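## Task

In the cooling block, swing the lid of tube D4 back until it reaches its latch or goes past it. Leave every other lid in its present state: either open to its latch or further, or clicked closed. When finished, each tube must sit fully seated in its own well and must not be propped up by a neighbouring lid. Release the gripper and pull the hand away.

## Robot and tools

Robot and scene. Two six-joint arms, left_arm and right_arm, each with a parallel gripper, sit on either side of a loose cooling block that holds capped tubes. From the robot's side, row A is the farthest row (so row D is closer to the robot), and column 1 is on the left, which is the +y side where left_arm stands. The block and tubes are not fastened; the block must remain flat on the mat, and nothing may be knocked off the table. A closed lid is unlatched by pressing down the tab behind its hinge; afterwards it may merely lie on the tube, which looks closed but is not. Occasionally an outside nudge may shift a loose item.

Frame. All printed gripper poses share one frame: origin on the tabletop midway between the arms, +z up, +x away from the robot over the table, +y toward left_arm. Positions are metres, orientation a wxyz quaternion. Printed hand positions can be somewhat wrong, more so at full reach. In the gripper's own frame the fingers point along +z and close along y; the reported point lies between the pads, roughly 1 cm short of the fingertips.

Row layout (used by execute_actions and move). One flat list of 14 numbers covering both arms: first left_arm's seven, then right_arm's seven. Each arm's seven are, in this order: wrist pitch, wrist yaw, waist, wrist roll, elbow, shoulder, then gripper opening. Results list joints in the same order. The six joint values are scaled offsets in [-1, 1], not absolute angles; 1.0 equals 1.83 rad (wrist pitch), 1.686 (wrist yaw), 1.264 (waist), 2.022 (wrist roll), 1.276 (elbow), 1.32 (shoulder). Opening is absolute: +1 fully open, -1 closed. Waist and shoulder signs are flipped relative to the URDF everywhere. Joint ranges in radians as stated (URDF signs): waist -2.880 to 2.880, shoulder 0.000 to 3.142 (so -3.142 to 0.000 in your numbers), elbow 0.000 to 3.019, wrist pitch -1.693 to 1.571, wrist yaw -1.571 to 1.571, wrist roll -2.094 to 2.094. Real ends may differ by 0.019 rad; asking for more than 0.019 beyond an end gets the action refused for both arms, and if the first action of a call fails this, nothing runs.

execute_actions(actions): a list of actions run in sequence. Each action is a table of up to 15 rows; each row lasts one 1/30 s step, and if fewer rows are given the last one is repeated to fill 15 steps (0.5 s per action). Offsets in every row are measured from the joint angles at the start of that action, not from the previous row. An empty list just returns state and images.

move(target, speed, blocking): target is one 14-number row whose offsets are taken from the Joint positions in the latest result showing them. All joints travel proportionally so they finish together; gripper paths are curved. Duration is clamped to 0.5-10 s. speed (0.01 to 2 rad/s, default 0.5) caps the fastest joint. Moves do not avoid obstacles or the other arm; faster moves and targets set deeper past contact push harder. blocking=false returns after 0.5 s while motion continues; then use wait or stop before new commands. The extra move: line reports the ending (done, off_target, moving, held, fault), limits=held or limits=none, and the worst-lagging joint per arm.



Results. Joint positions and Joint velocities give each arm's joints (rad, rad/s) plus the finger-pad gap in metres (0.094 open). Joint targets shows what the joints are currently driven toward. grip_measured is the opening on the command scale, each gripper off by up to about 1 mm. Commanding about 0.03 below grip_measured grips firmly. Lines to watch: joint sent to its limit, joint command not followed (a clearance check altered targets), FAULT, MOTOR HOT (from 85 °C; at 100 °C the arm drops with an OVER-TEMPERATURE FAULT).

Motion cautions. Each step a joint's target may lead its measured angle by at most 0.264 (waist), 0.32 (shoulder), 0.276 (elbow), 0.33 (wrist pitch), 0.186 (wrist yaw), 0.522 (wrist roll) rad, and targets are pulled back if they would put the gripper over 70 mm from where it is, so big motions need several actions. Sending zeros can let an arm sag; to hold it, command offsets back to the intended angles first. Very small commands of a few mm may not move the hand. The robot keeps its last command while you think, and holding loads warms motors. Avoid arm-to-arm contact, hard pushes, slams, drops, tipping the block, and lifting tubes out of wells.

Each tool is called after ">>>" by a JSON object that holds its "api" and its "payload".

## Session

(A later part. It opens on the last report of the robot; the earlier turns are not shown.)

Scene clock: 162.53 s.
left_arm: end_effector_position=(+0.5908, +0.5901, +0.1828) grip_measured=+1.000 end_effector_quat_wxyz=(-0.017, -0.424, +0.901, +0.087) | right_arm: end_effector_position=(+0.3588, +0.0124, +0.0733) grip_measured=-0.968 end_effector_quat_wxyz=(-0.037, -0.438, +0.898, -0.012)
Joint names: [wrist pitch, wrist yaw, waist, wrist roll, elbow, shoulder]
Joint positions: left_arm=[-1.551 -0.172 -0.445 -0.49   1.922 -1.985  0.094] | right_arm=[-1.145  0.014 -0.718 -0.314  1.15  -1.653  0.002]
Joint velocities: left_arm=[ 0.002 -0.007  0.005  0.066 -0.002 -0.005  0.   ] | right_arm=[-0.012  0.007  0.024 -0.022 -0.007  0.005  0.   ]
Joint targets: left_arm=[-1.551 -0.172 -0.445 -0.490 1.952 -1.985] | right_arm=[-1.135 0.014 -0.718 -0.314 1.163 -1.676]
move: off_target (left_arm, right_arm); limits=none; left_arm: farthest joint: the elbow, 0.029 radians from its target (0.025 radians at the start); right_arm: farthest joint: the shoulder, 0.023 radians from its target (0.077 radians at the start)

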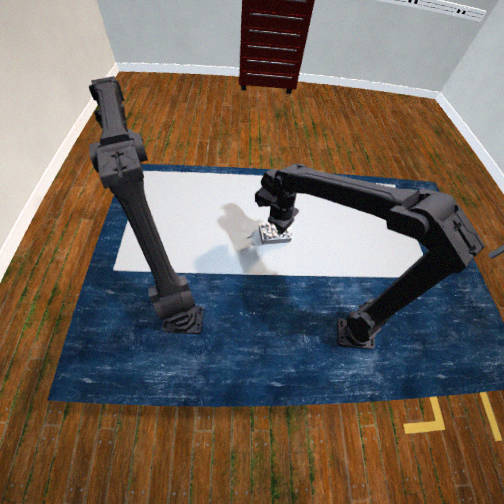

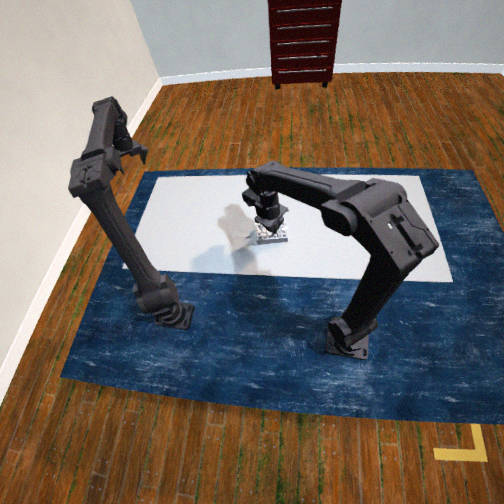

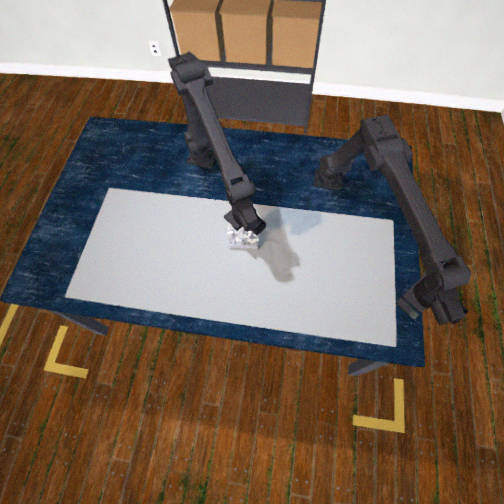

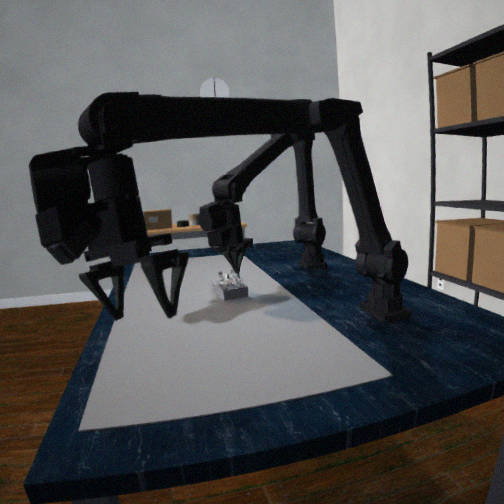

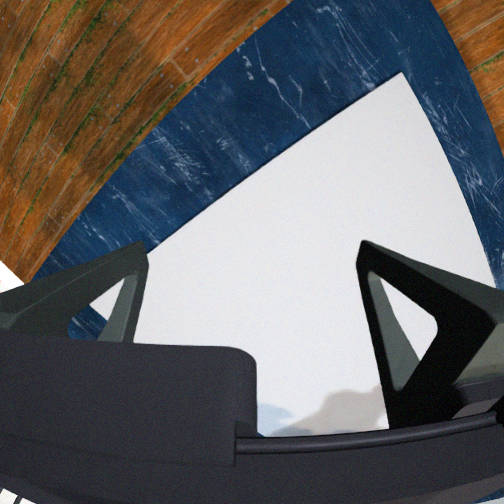

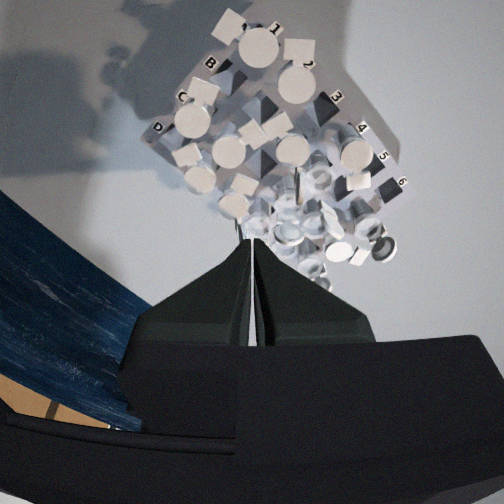

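>>> {"api": "move", "payload": {"target": [0,0,0,0,0.02,0,1, 0,0,0.014,0,0.01,0,-0.97], "speed": 0.03}}

>>> {"api": "move", "payload": {"target": [0,0,0,0,0.02,0,1, 0,0,0,0,0.01,-0.025,-0.97], "speed": 0.03}}

>>> {"api": "zoom_image", "payload": {"camera": "cam_right_wrist", "region": [150,150,350,350]}}

Scene clock: 169.87 s.
left_arm: end_effector_position=(+0.5903, +0.5899, +0.1821) grip_measured=+1.000 end_effector_quat_wxyz=(-0.018, -0.424, +0.901, +0.087) | right_arm: end_effector_position=(+0.3604, +0.0101, +0.0733) grip_measured=-0.968 end_effector_quat_wxyz=(-0.037, -0.435, +0.900, -0.012)
Joint names: [wrist pitch, wrist yaw, waist, wrist roll, elbow, shoulder]
Joint positions: left_arm=[-1.551 -0.172 -0.445 -0.49   1.921 -1.985  0.094] | right_arm=[-1.145  0.014 -0.712 -0.314  1.15  -1.653  0.002]
Joint velocities: left_arm=[-0.007 -0.007 -0.005 -0.022 -0.007  0.005  0.   ] | right_arm=[-0.002  0.007  0.015 -0.037 -0.012  0.005  0.001]
Joint targets: left_arm=[-1.551 -0.172 -0.445 -0.490 1.948 -1.985] | right_arm=[-1.145 0.014 -0.701 -0.314 1.163 -1.653]
move: off_target (left_arm); limits=none; left_arm: farthest joint: the elbow, 0.027 radians from its target (0.025 radians at the start); right_arm: farthest joint: the elbow, 0.013 radians from its target (0.013 radians at the start)

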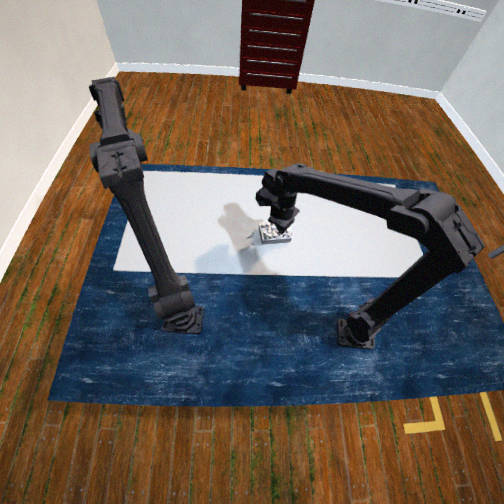

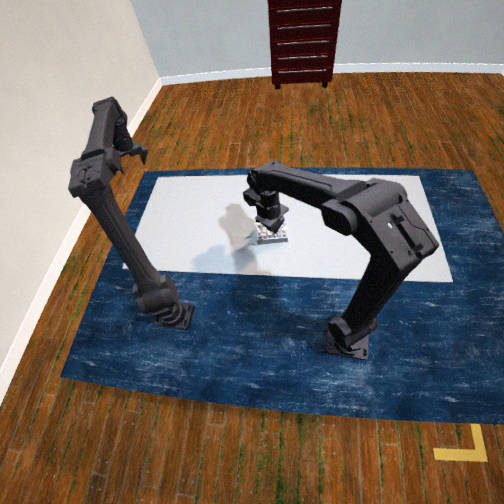

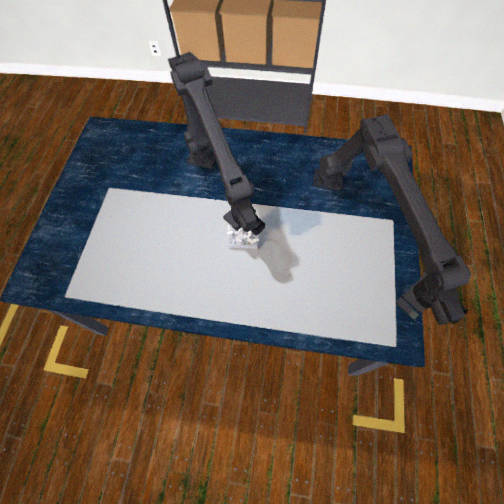

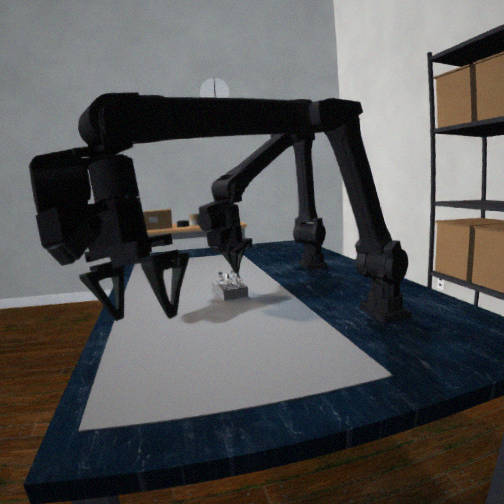

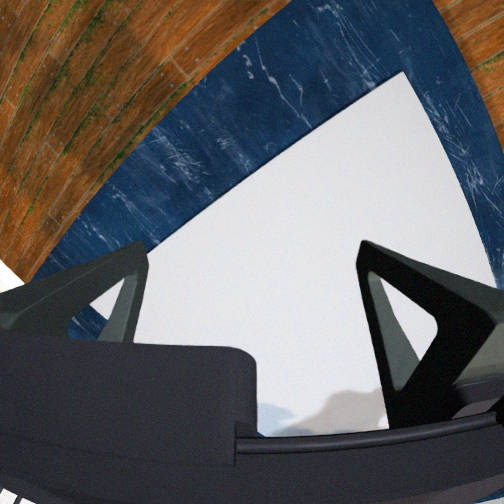

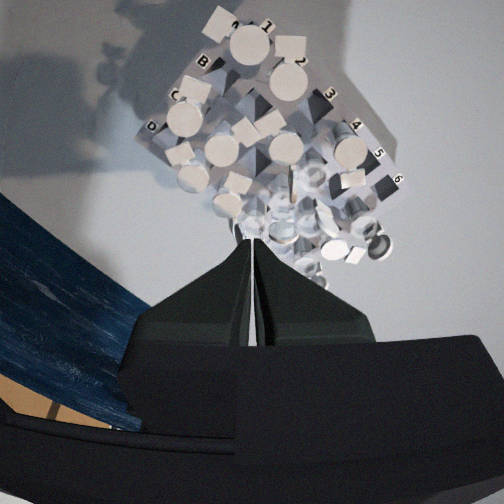

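Scene clock: 171.20 s.
left_arm: end_effector_position=(+0.5895, +0.5896, +0.1810) grip_measured=+1.000 end_effector_quat_wxyz=(-0.020, -0.424, +0.901, +0.087) | right_arm: end_effector_position=(+0.3603, +0.0100, +0.0722) grip_measured=-0.968 end_effector_quat_wxyz=(-0.038, -0.435, +0.899, -0.012)
Joint names: [wrist pitch, wrist yaw, waist, wrist roll, elbow, shoulder]
Joint positions: left_arm=[-1.551 -0.172 -0.445 -0.49   1.917 -1.985  0.094] | right_arm=[-1.145  0.014 -0.712 -0.314  1.15  -1.655  0.002]
Joint velocities: left_arm=[-0.032 -0.007  0.005 -0.022  0.002  0.005  0.   ] | right_arm=[ 0.007 -0.022 -0.005 -0.022  0.007  0.015 -0.   ]
Joint targets: left_arm=[-1.551 -0.172 -0.445 -0.490 1.946 -1.985] | right_arm=[-1.145 0.014 -0.712 -0.314 1.163 -1.686]
move: off_target (left_arm, right_arm); limits=none; left_arm: farthest joint: the elbow, 0.029 radians from its target (0.026 radians at the start); right_arm: farthest joint: the shoulder, 0.031 radians from its target (0.033 radians at the start)

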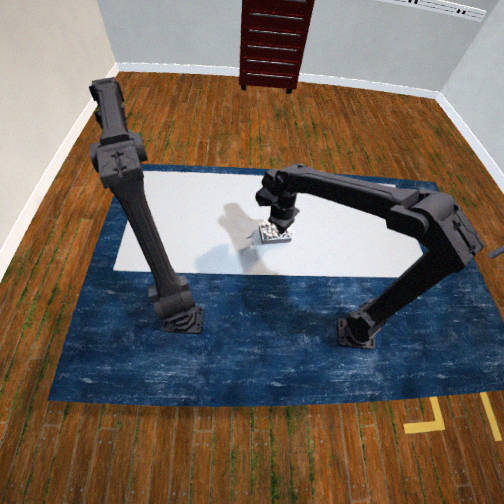

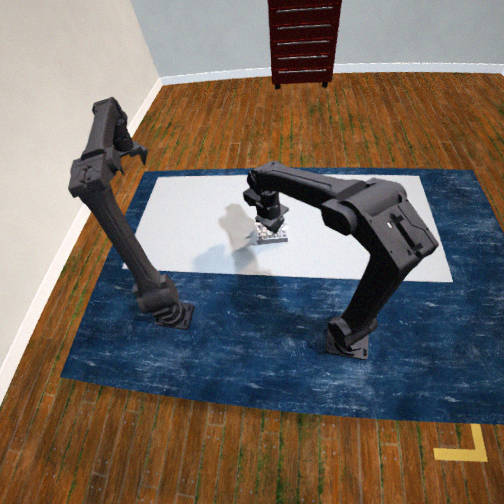

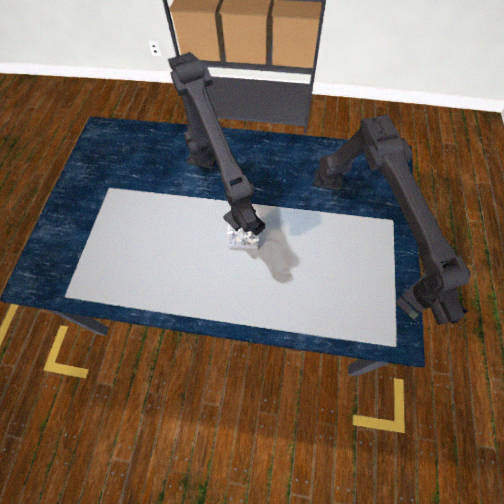

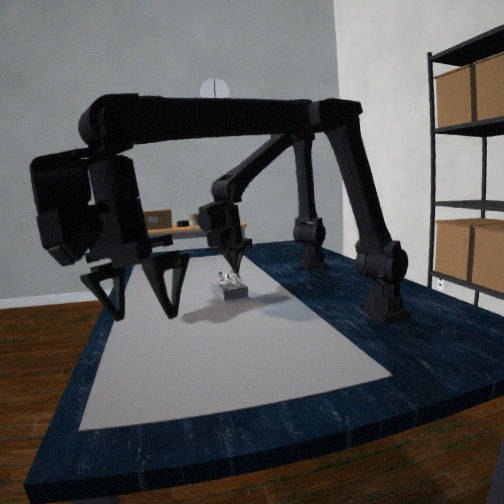

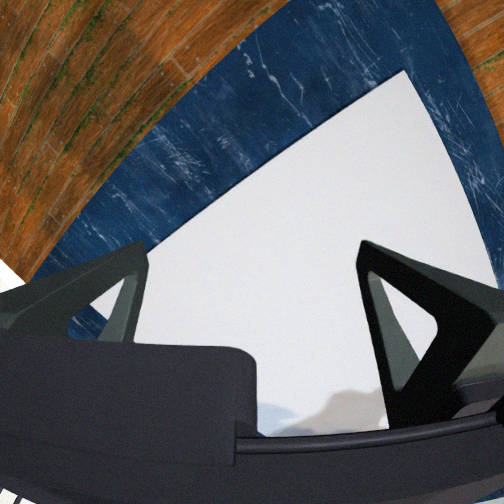

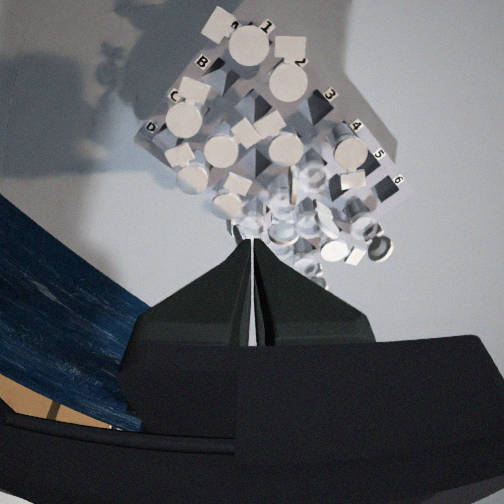

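Region (150, 150, 350, 350) of cam_right_wrist's 504x504 image, scaled by 2.520, with more detail than that image has.

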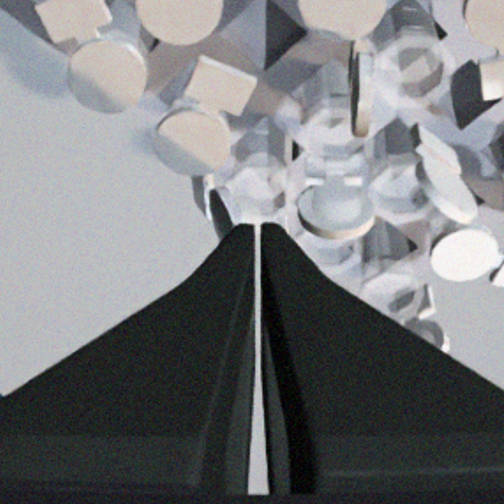

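>>> {"api": "move", "payload": {"target": [0,0,0,0,0.02,0,1, 0,0,0,0,0.01,0.025,-0.97], "speed": 0.04}}

>>> {"api": "move", "payload": {"target": [0,0,0,0,0.02,0,1, 0.028,0,0,0,0.01,0,-0.97], "speed": 0.04}}

>>> {"api": "move", "payload": {"target": [0,0,0,0,0.02,0,1, 0,0,0,0,0.01,-0.035,-0.97], "speed": 0.03}}

>>> {"api": "zoom_image", "payload": {"camera": "cam_right_wrist", "region": [150,150,350,350]}}

Scene clock: 193.23 s.
left_arm: end_effector_position=(+0.5891, +0.5894, +0.1803) grip_measured=+1.000 end_effector_quat_wxyz=(-0.021, -0.424, +0.901, +0.087) | right_arm: end_effector_position=(+0.3611, +0.0105, +0.0796) grip_measured=-0.968 end_effector_quat_wxyz=(-0.029, -0.435, +0.900, -0.011)
Joint names: [wrist pitch, wrist yaw, waist, wrist roll, elbow, shoulder]
Joint positions: left_arm=[-1.551 -0.172 -0.445 -0.49   1.916 -1.985  0.094] | right_arm=[-1.145  0.014 -0.712 -0.314  1.15  -1.637  0.002]
Joint velocities: left_arm=[ 0.002  0.022 -0.015  0.007 -0.007  0.005  0.   ] | right_arm=[-0.012 -0.066  0.005 -0.081  0.012  0.005 -0.001]
Joint targets: left_arm=[-1.551 -0.172 -0.445 -0.490 1.943 -1.985] | right_arm=[-1.145 0.014 -0.712 -0.314 1.163 -1.622]
move: off_target (left_arm); limits=none; left_arm: farthest joint: the elbow, 0.027 radians from its target (0.025 radians at the start); right_arm: farthest joint: the shoulder, 0.015 radians from its target (0.033 radians at the start)

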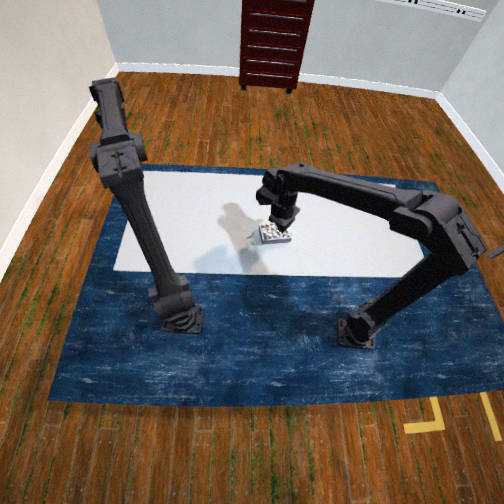

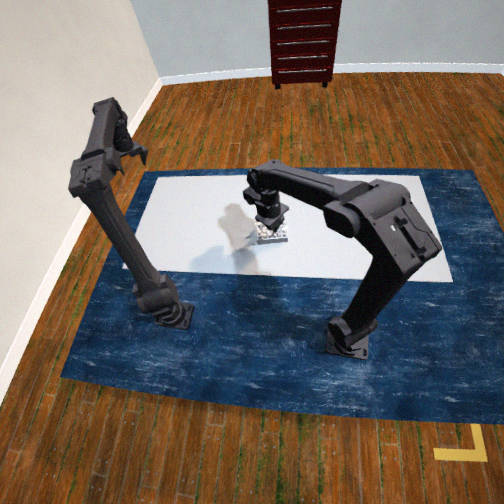

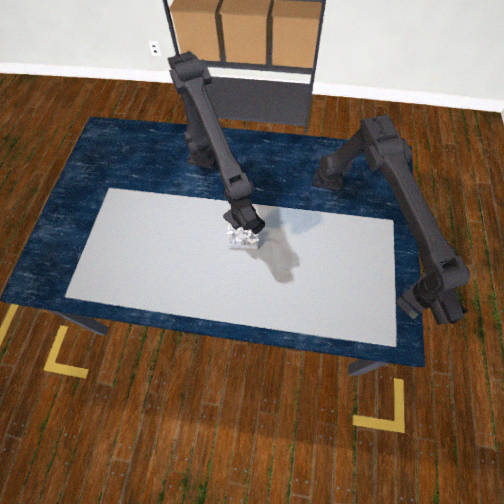

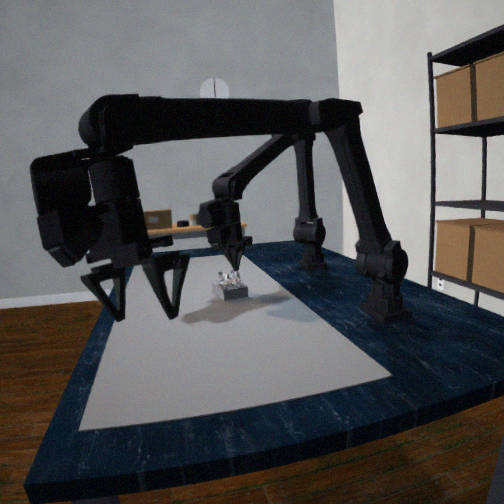

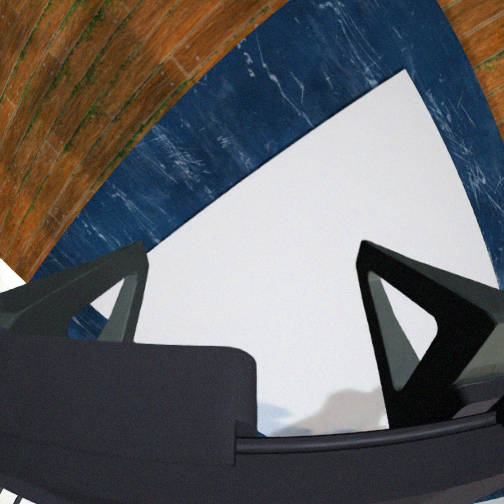

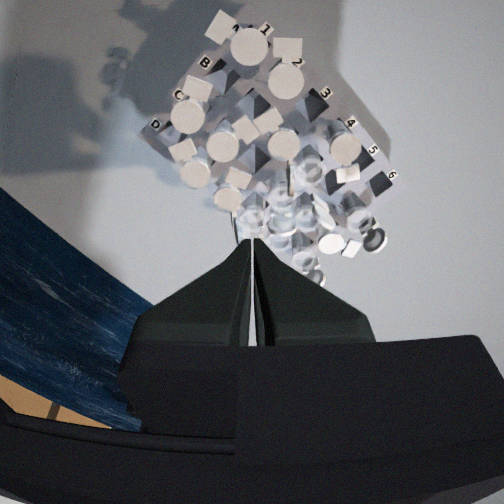

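Scene clock: 194.77 s.
left_arm: end_effector_position=(+0.5883, +0.5891, +0.1791) grip_measured=+1.000 end_effector_quat_wxyz=(-0.022, -0.424, +0.901, +0.087) | right_arm: end_effector_position=(+0.3684, +0.0154, +0.0793) grip_measured=-0.968 end_effector_quat_wxyz=(-0.012, -0.435, +0.900, -0.009)
Joint names: [wrist pitch, wrist yaw, waist, wrist roll, elbow, shoulder]
Joint positions: left_arm=[-1.551 -0.172 -0.445 -0.49   1.913 -1.985  0.094] | right_arm=[-1.109  0.014 -0.712 -0.314  1.15  -1.637  0.002]
Joint velocities: left_arm=[ 0.012 -0.022  0.015 -0.125 -0.007  0.005  0.   ] | right_arm=[ 0.002 -0.007 -0.015  0.066  0.012  0.005  0.001]
Joint targets: left_arm=[-1.551 -0.172 -0.445 -0.490 1.941 -1.985] | right_arm=[-1.093 0.014 -0.712 -0.314 1.163 -1.637]
move: off_target (left_arm); limits=none; left_arm: farthest joint: the elbow, 0.029 radians from its target (0.026 radians at the start); right_arm: farthest joint: the wrist pitch, 0.015 radians from its target (0.051 radians at the start)

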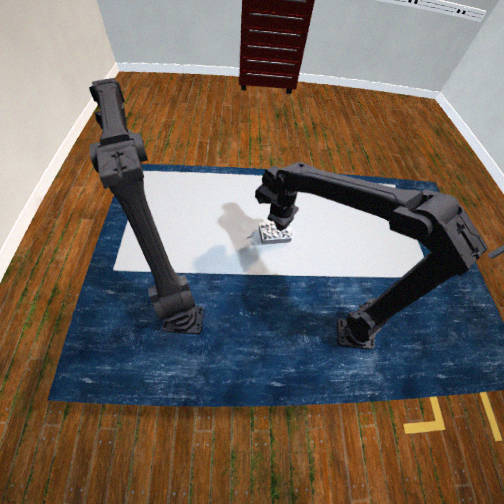

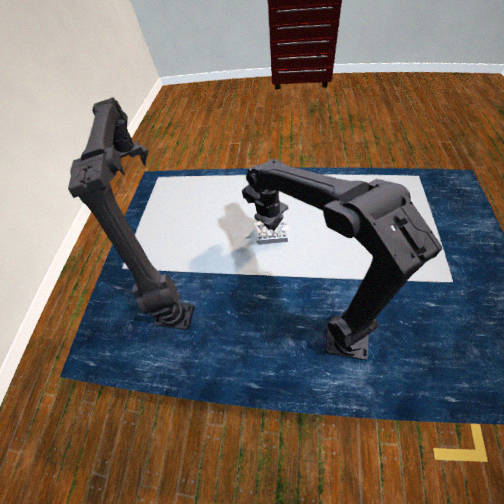

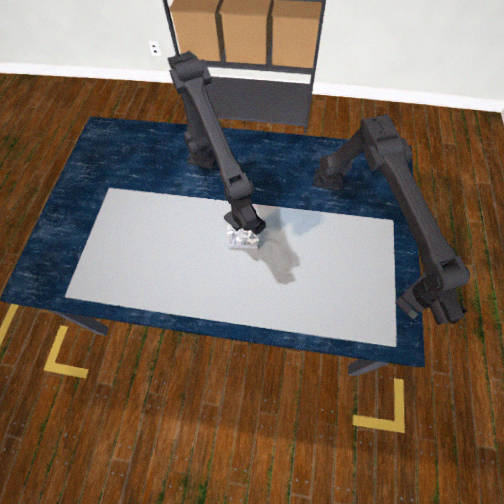

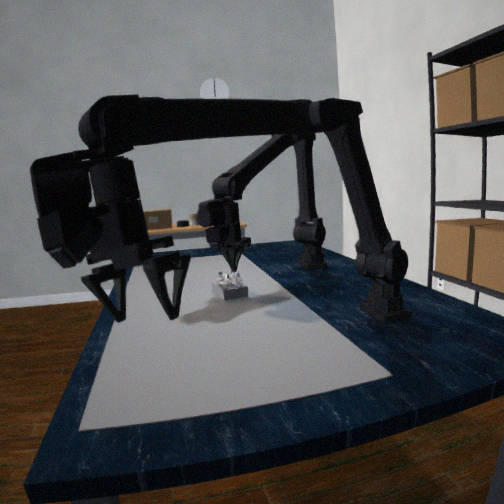

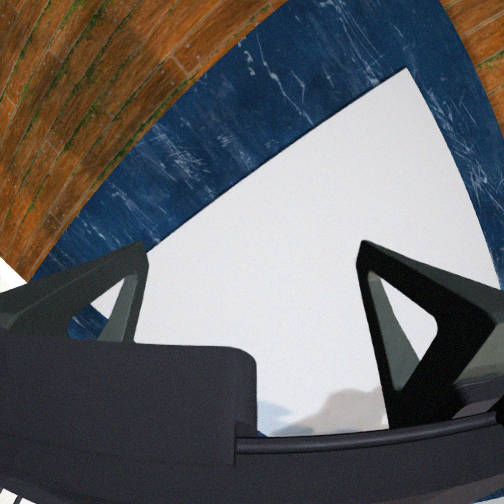

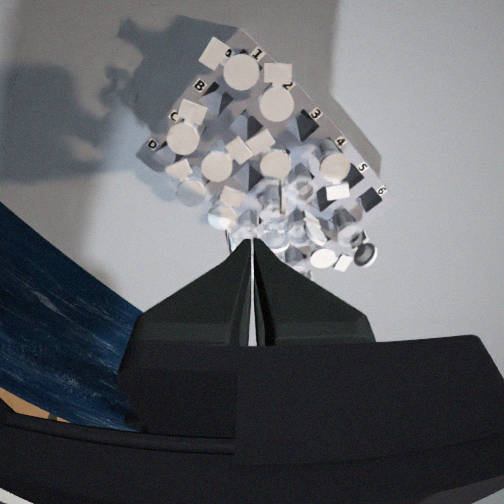

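Scene clock: 196.53 s.
left_arm: end_effector_position=(+0.5874, +0.5887, +0.1779) grip_measured=+1.000 end_effector_quat_wxyz=(-0.024, -0.423, +0.901, +0.087) | right_arm: end_effector_position=(+0.3672, +0.0146, +0.0691) grip_measured=-0.968 end_effector_quat_wxyz=(-0.024, -0.435, +0.900, -0.010)
Joint names: [wrist pitch, wrist yaw, waist, wrist roll, elbow, shoulder]
Joint positions: left_arm=[-1.551 -0.172 -0.445 -0.49   1.909 -1.985  0.094] | right_arm=[-1.109  0.014 -0.712 -0.314  1.15  -1.661  0.002]
Joint velocities: left_arm=[-0.002 -0.037  0.005 -0.037  0.002 -0.005  0.   ] | right_arm=[-0.007  0.022  0.005 -0.037 -0.012  0.005 -0.   ]
Joint targets: left_arm=[-1.551 -0.172 -0.445 -0.490 1.938 -1.985] | right_arm=[-1.109 0.014 -0.712 -0.314 1.163 -1.683]
move: off_target (left_arm, right_arm); limits=none; left_arm: farthest joint: the elbow, 0.029 radians from its target (0.026 radians at the start); right_arm: farthest joint: the shoulder, 0.022 radians from its target (0.046 radians at the start)

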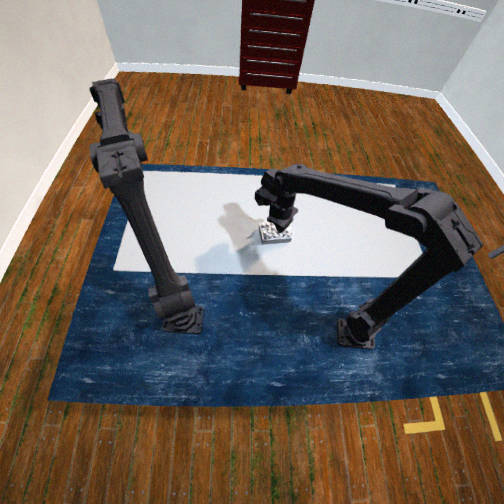

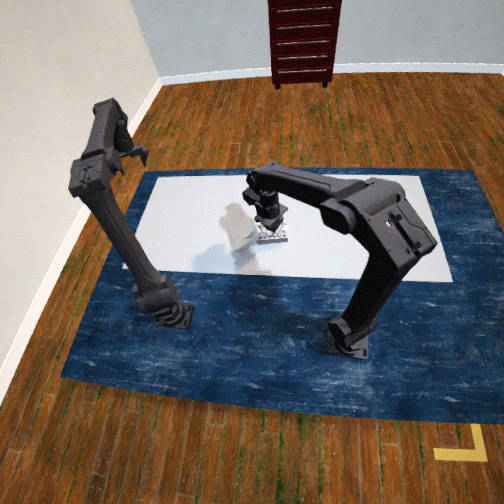

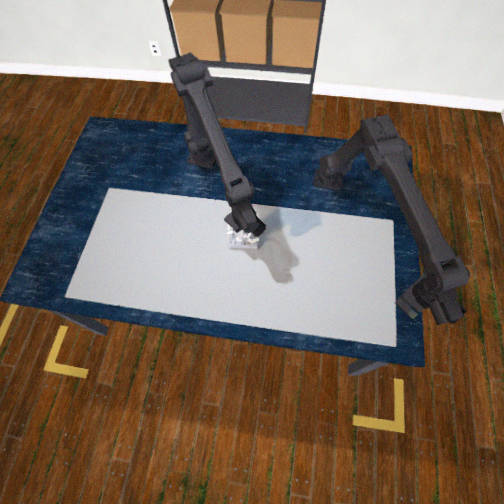

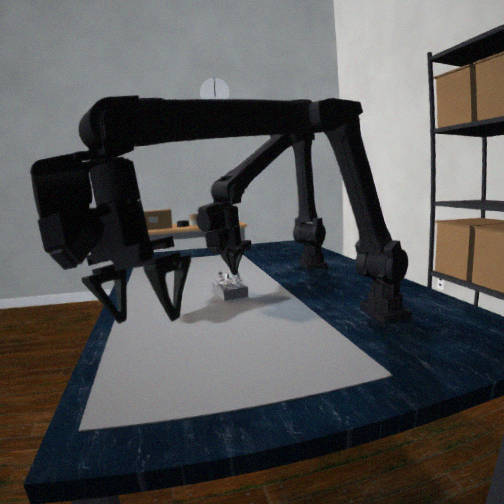

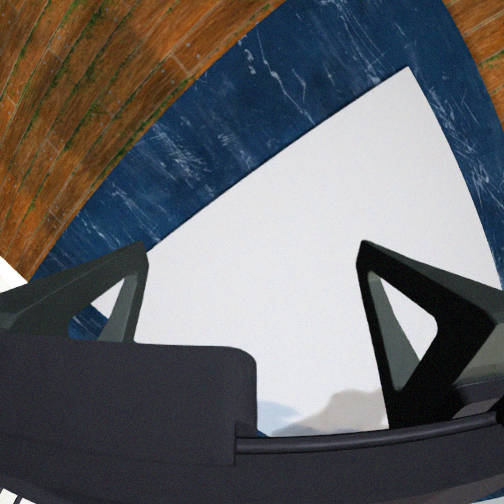

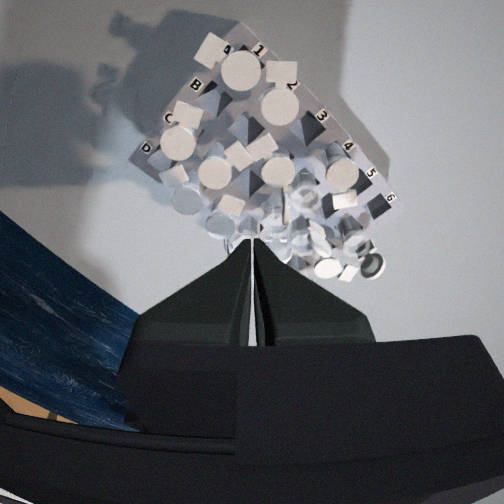

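Region (150, 150, 350, 350) of cam_right_wrist's 504x504 image, scaled by 2.520, with more detail than that image has.

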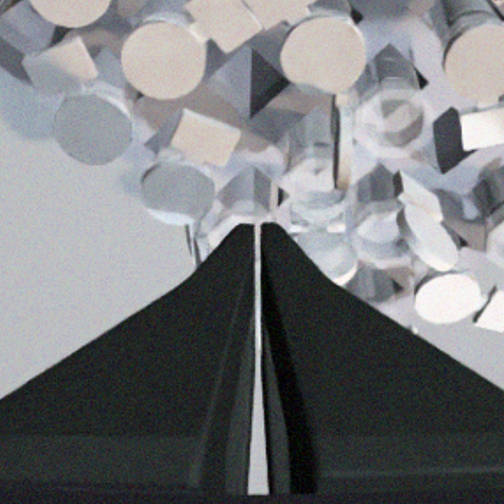

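>>> {"api": "move", "payload": {"target": [0,0,0,0,0.02,0,1, 0,0,0,0,0.01,-0.015,-0.97], "speed": 0.03}}

>>> {"api": "move", "payload": {"target": [0,0,0,0,0.02,0,1, 0,0,-0.035,0,0.01,0,-0.97], "speed": 0.03}}

>>> {"api": "move", "payload": {"target": [0,0,0,0,0.02,0,1, 0,0,0.01,0,0.01,0.07,-0.97], "speed": 0.1}}

Scene clock: 221.17 s.
left_arm: end_effector_position=(+0.5870, +0.5885, +0.1772) grip_measured=+1.000 end_effector_quat_wxyz=(-0.025, -0.423, +0.901, +0.087) | right_arm: end_effector_position=(+0.3672, +0.0146, +0.0691) grip_measured=-0.968 end_effector_quat_wxyz=(-0.024, -0.435, +0.900, -0.010)
Joint names: [wrist pitch, wrist yaw, waist, wrist roll, elbow, shoulder]
Joint positions: left_arm=[-1.551 -0.172 -0.445 -0.49   1.907 -1.985  0.094] | right_arm=[-1.109  0.014 -0.712 -0.314  1.15  -1.661  0.002]
Joint velocities: left_arm=[-0.027  0.037  0.005 -0.051 -0.012 -0.005  0.   ] | right_arm=[ 0.002  0.022  0.005  0.022 -0.017  0.005  0.002]
Joint targets: left_arm=[-1.551 -0.172 -0.445 -0.490 1.935 -1.985] | right_arm=[-1.109 0.014 -0.712 -0.314 1.163 -1.681]
move: off_target (left_arm); limits=none; left_arm: farthest joint: the elbow, 0.027 radians from its target (0.025 radians at the start); right_arm: farthest joint: the shoulder, 0.019 radians from its target (0.019 radians at the start)

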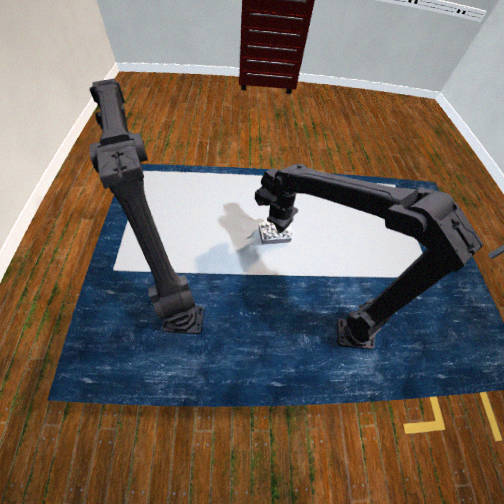

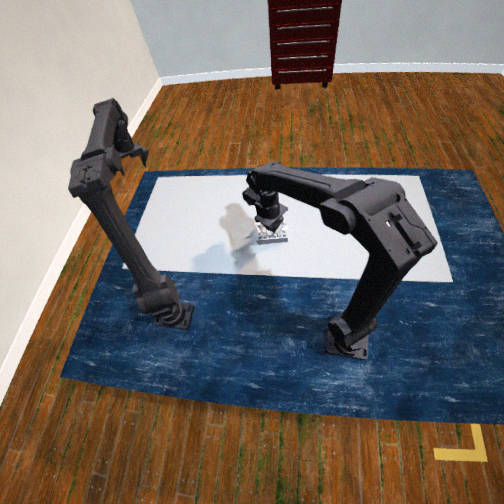

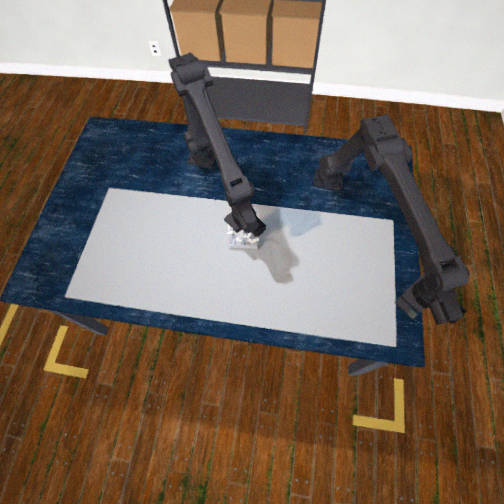

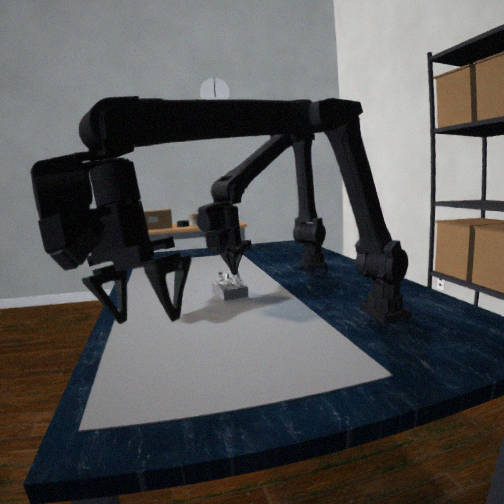

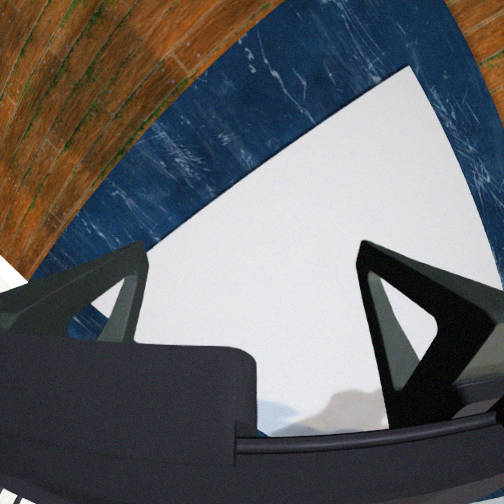

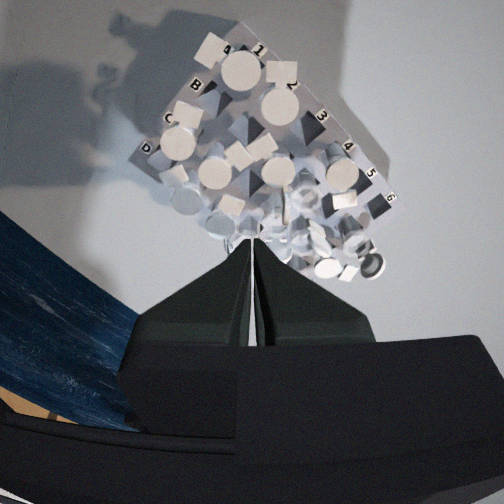

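Scene clock: 222.87 s.
left_arm: end_effector_position=(+0.5861, +0.5882, +0.1759) grip_measured=+1.000 end_effector_quat_wxyz=(-0.027, -0.423, +0.901, +0.087) | right_arm: end_effector_position=(+0.3610, +0.0242, +0.0701) grip_measured=-0.968 end_effector_quat_wxyz=(-0.022, -0.448, +0.894, -0.013)
Joint names: [wrist pitch, wrist yaw, waist, wrist roll, elbow, shoulder]
Joint positions: left_arm=[-1.551 -0.172 -0.445 -0.49   1.904 -1.985  0.094] | right_arm=[-1.109  0.02  -0.74  -0.314  1.15  -1.659  0.002]
Joint velocities: left_arm=[-0.002 -0.007  0.015 -0.051 -0.007 -0.005  0.   ] | right_arm=[-0.007  0.007  0.005 -0.081  0.002  0.005  0.001]
Joint targets: left_arm=[-1.551 -0.172 -0.445 -0.490 1.932 -1.985] | right_arm=[-1.109 0.014 -0.756 -0.314 1.163 -1.662]
move: off_target (left_arm); limits=none; left_arm: farthest joint: the elbow, 0.029 radians from its target (0.025 radians at the start); right_arm: farthest joint: the waist, 0.016 radians from its target (0.044 radians at the start)

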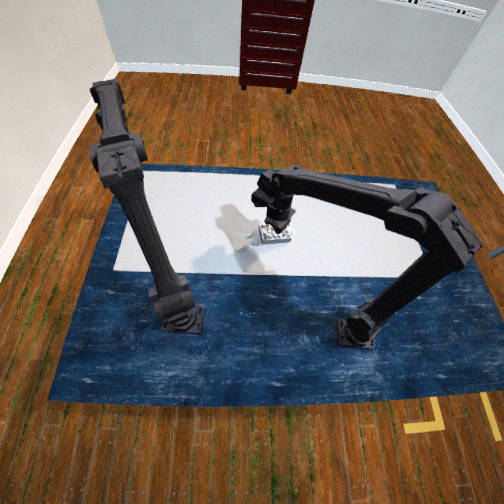

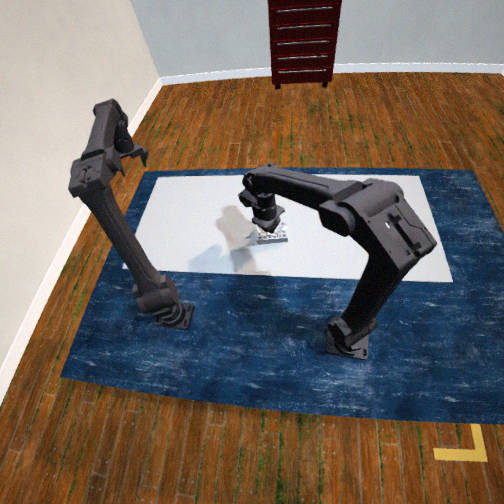

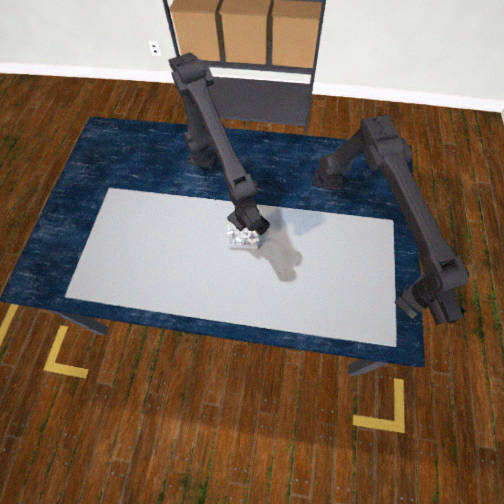

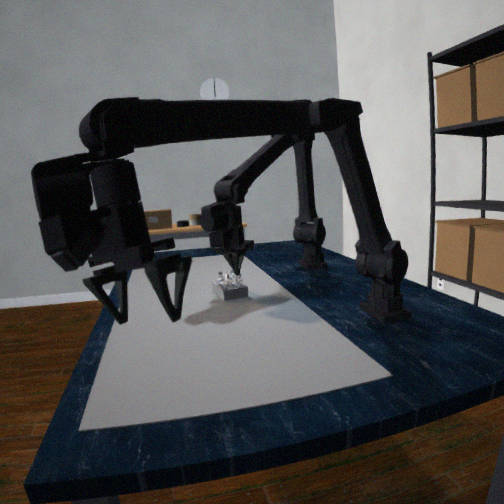

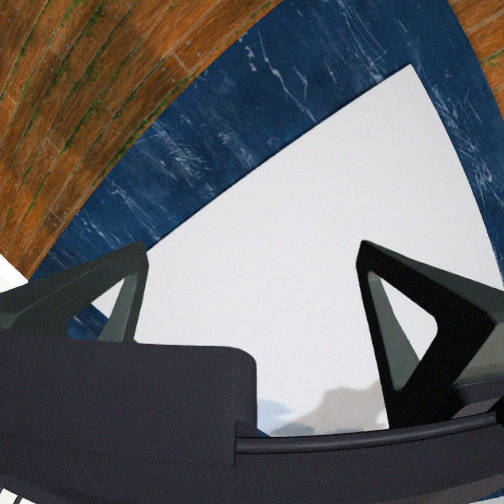

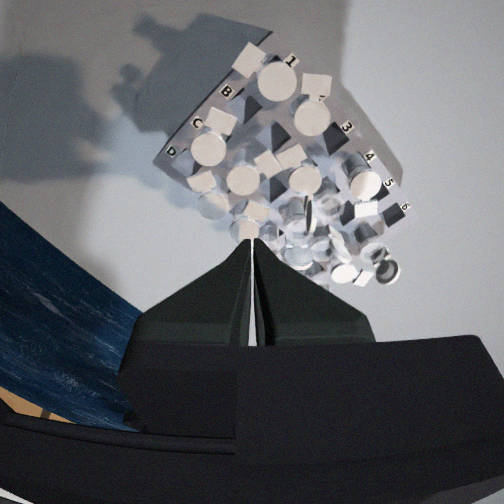

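Scene clock: 224.17 s.
left_arm: end_effector_position=(+0.5855, +0.5879, +0.1751) grip_measured=+1.000 end_effector_quat_wxyz=(-0.028, -0.423, +0.901, +0.087) | right_arm: end_effector_position=(+0.3642, +0.0257, +0.1039) grip_measured=-0.968 end_effector_quat_wxyz=(+0.018, -0.447, +0.894, -0.008)
Joint names: [wrist pitch, wrist yaw, waist, wrist roll, elbow, shoulder]
Joint positions: left_arm=[-1.551 -0.172 -0.445 -0.49   1.901 -1.985  0.094] | right_arm=[-1.109  0.021 -0.739 -0.314  1.15  -1.579  0.002]
Joint velocities: left_arm=[-0.012  0.022  0.005  0.007 -0.007 -0.005  0.   ] | right_arm=[-0.002 -0.022  0.005  0.022  0.002  0.005 -0.001]
Joint targets: left_arm=[-1.551 -0.172 -0.445 -0.490 1.929 -1.985] | right_arm=[-1.109 0.020 -0.727 -0.314 1.163 -1.567]
move: off_target (left_arm); limits=none; left_arm: farthest joint: the elbow, 0.028 radians from its target (0.026 radians at the start); right_arm: farthest joint: the shoulder, 0.013 radians from its target (0.093 radians at the start)

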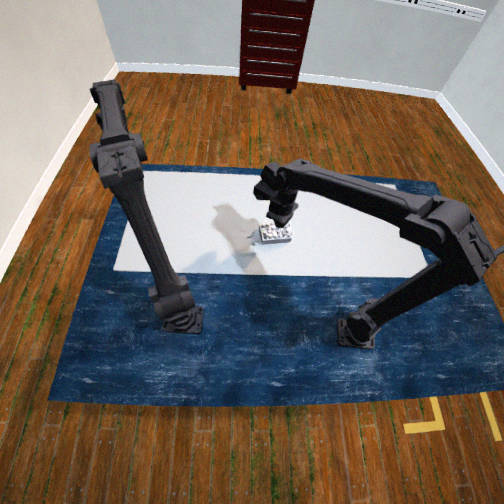

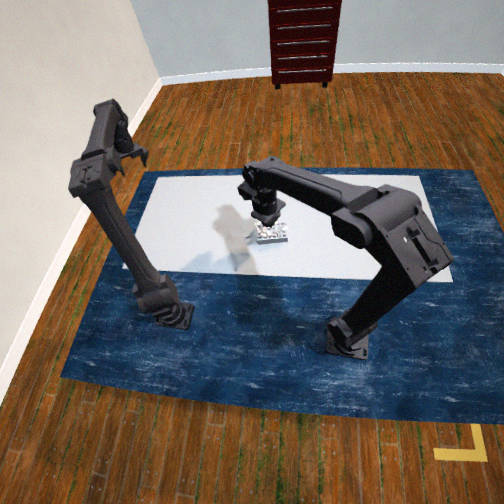

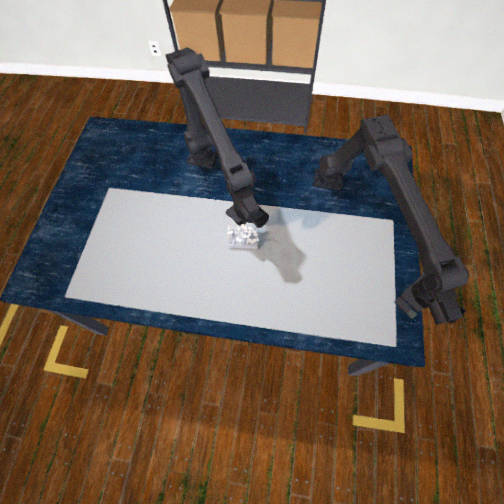

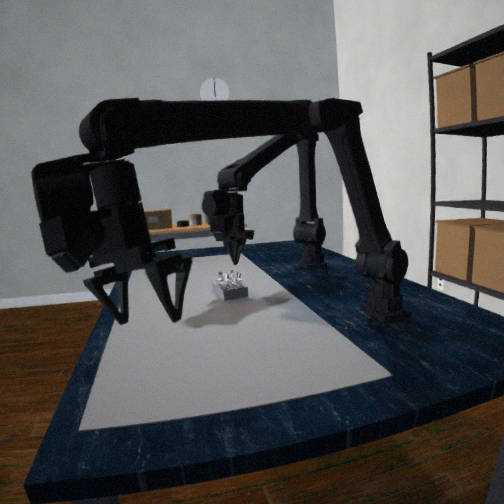

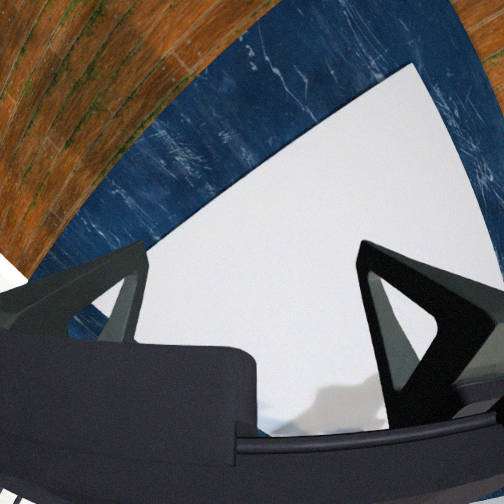

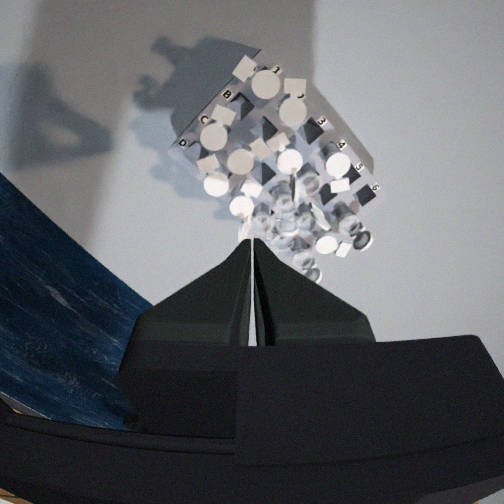

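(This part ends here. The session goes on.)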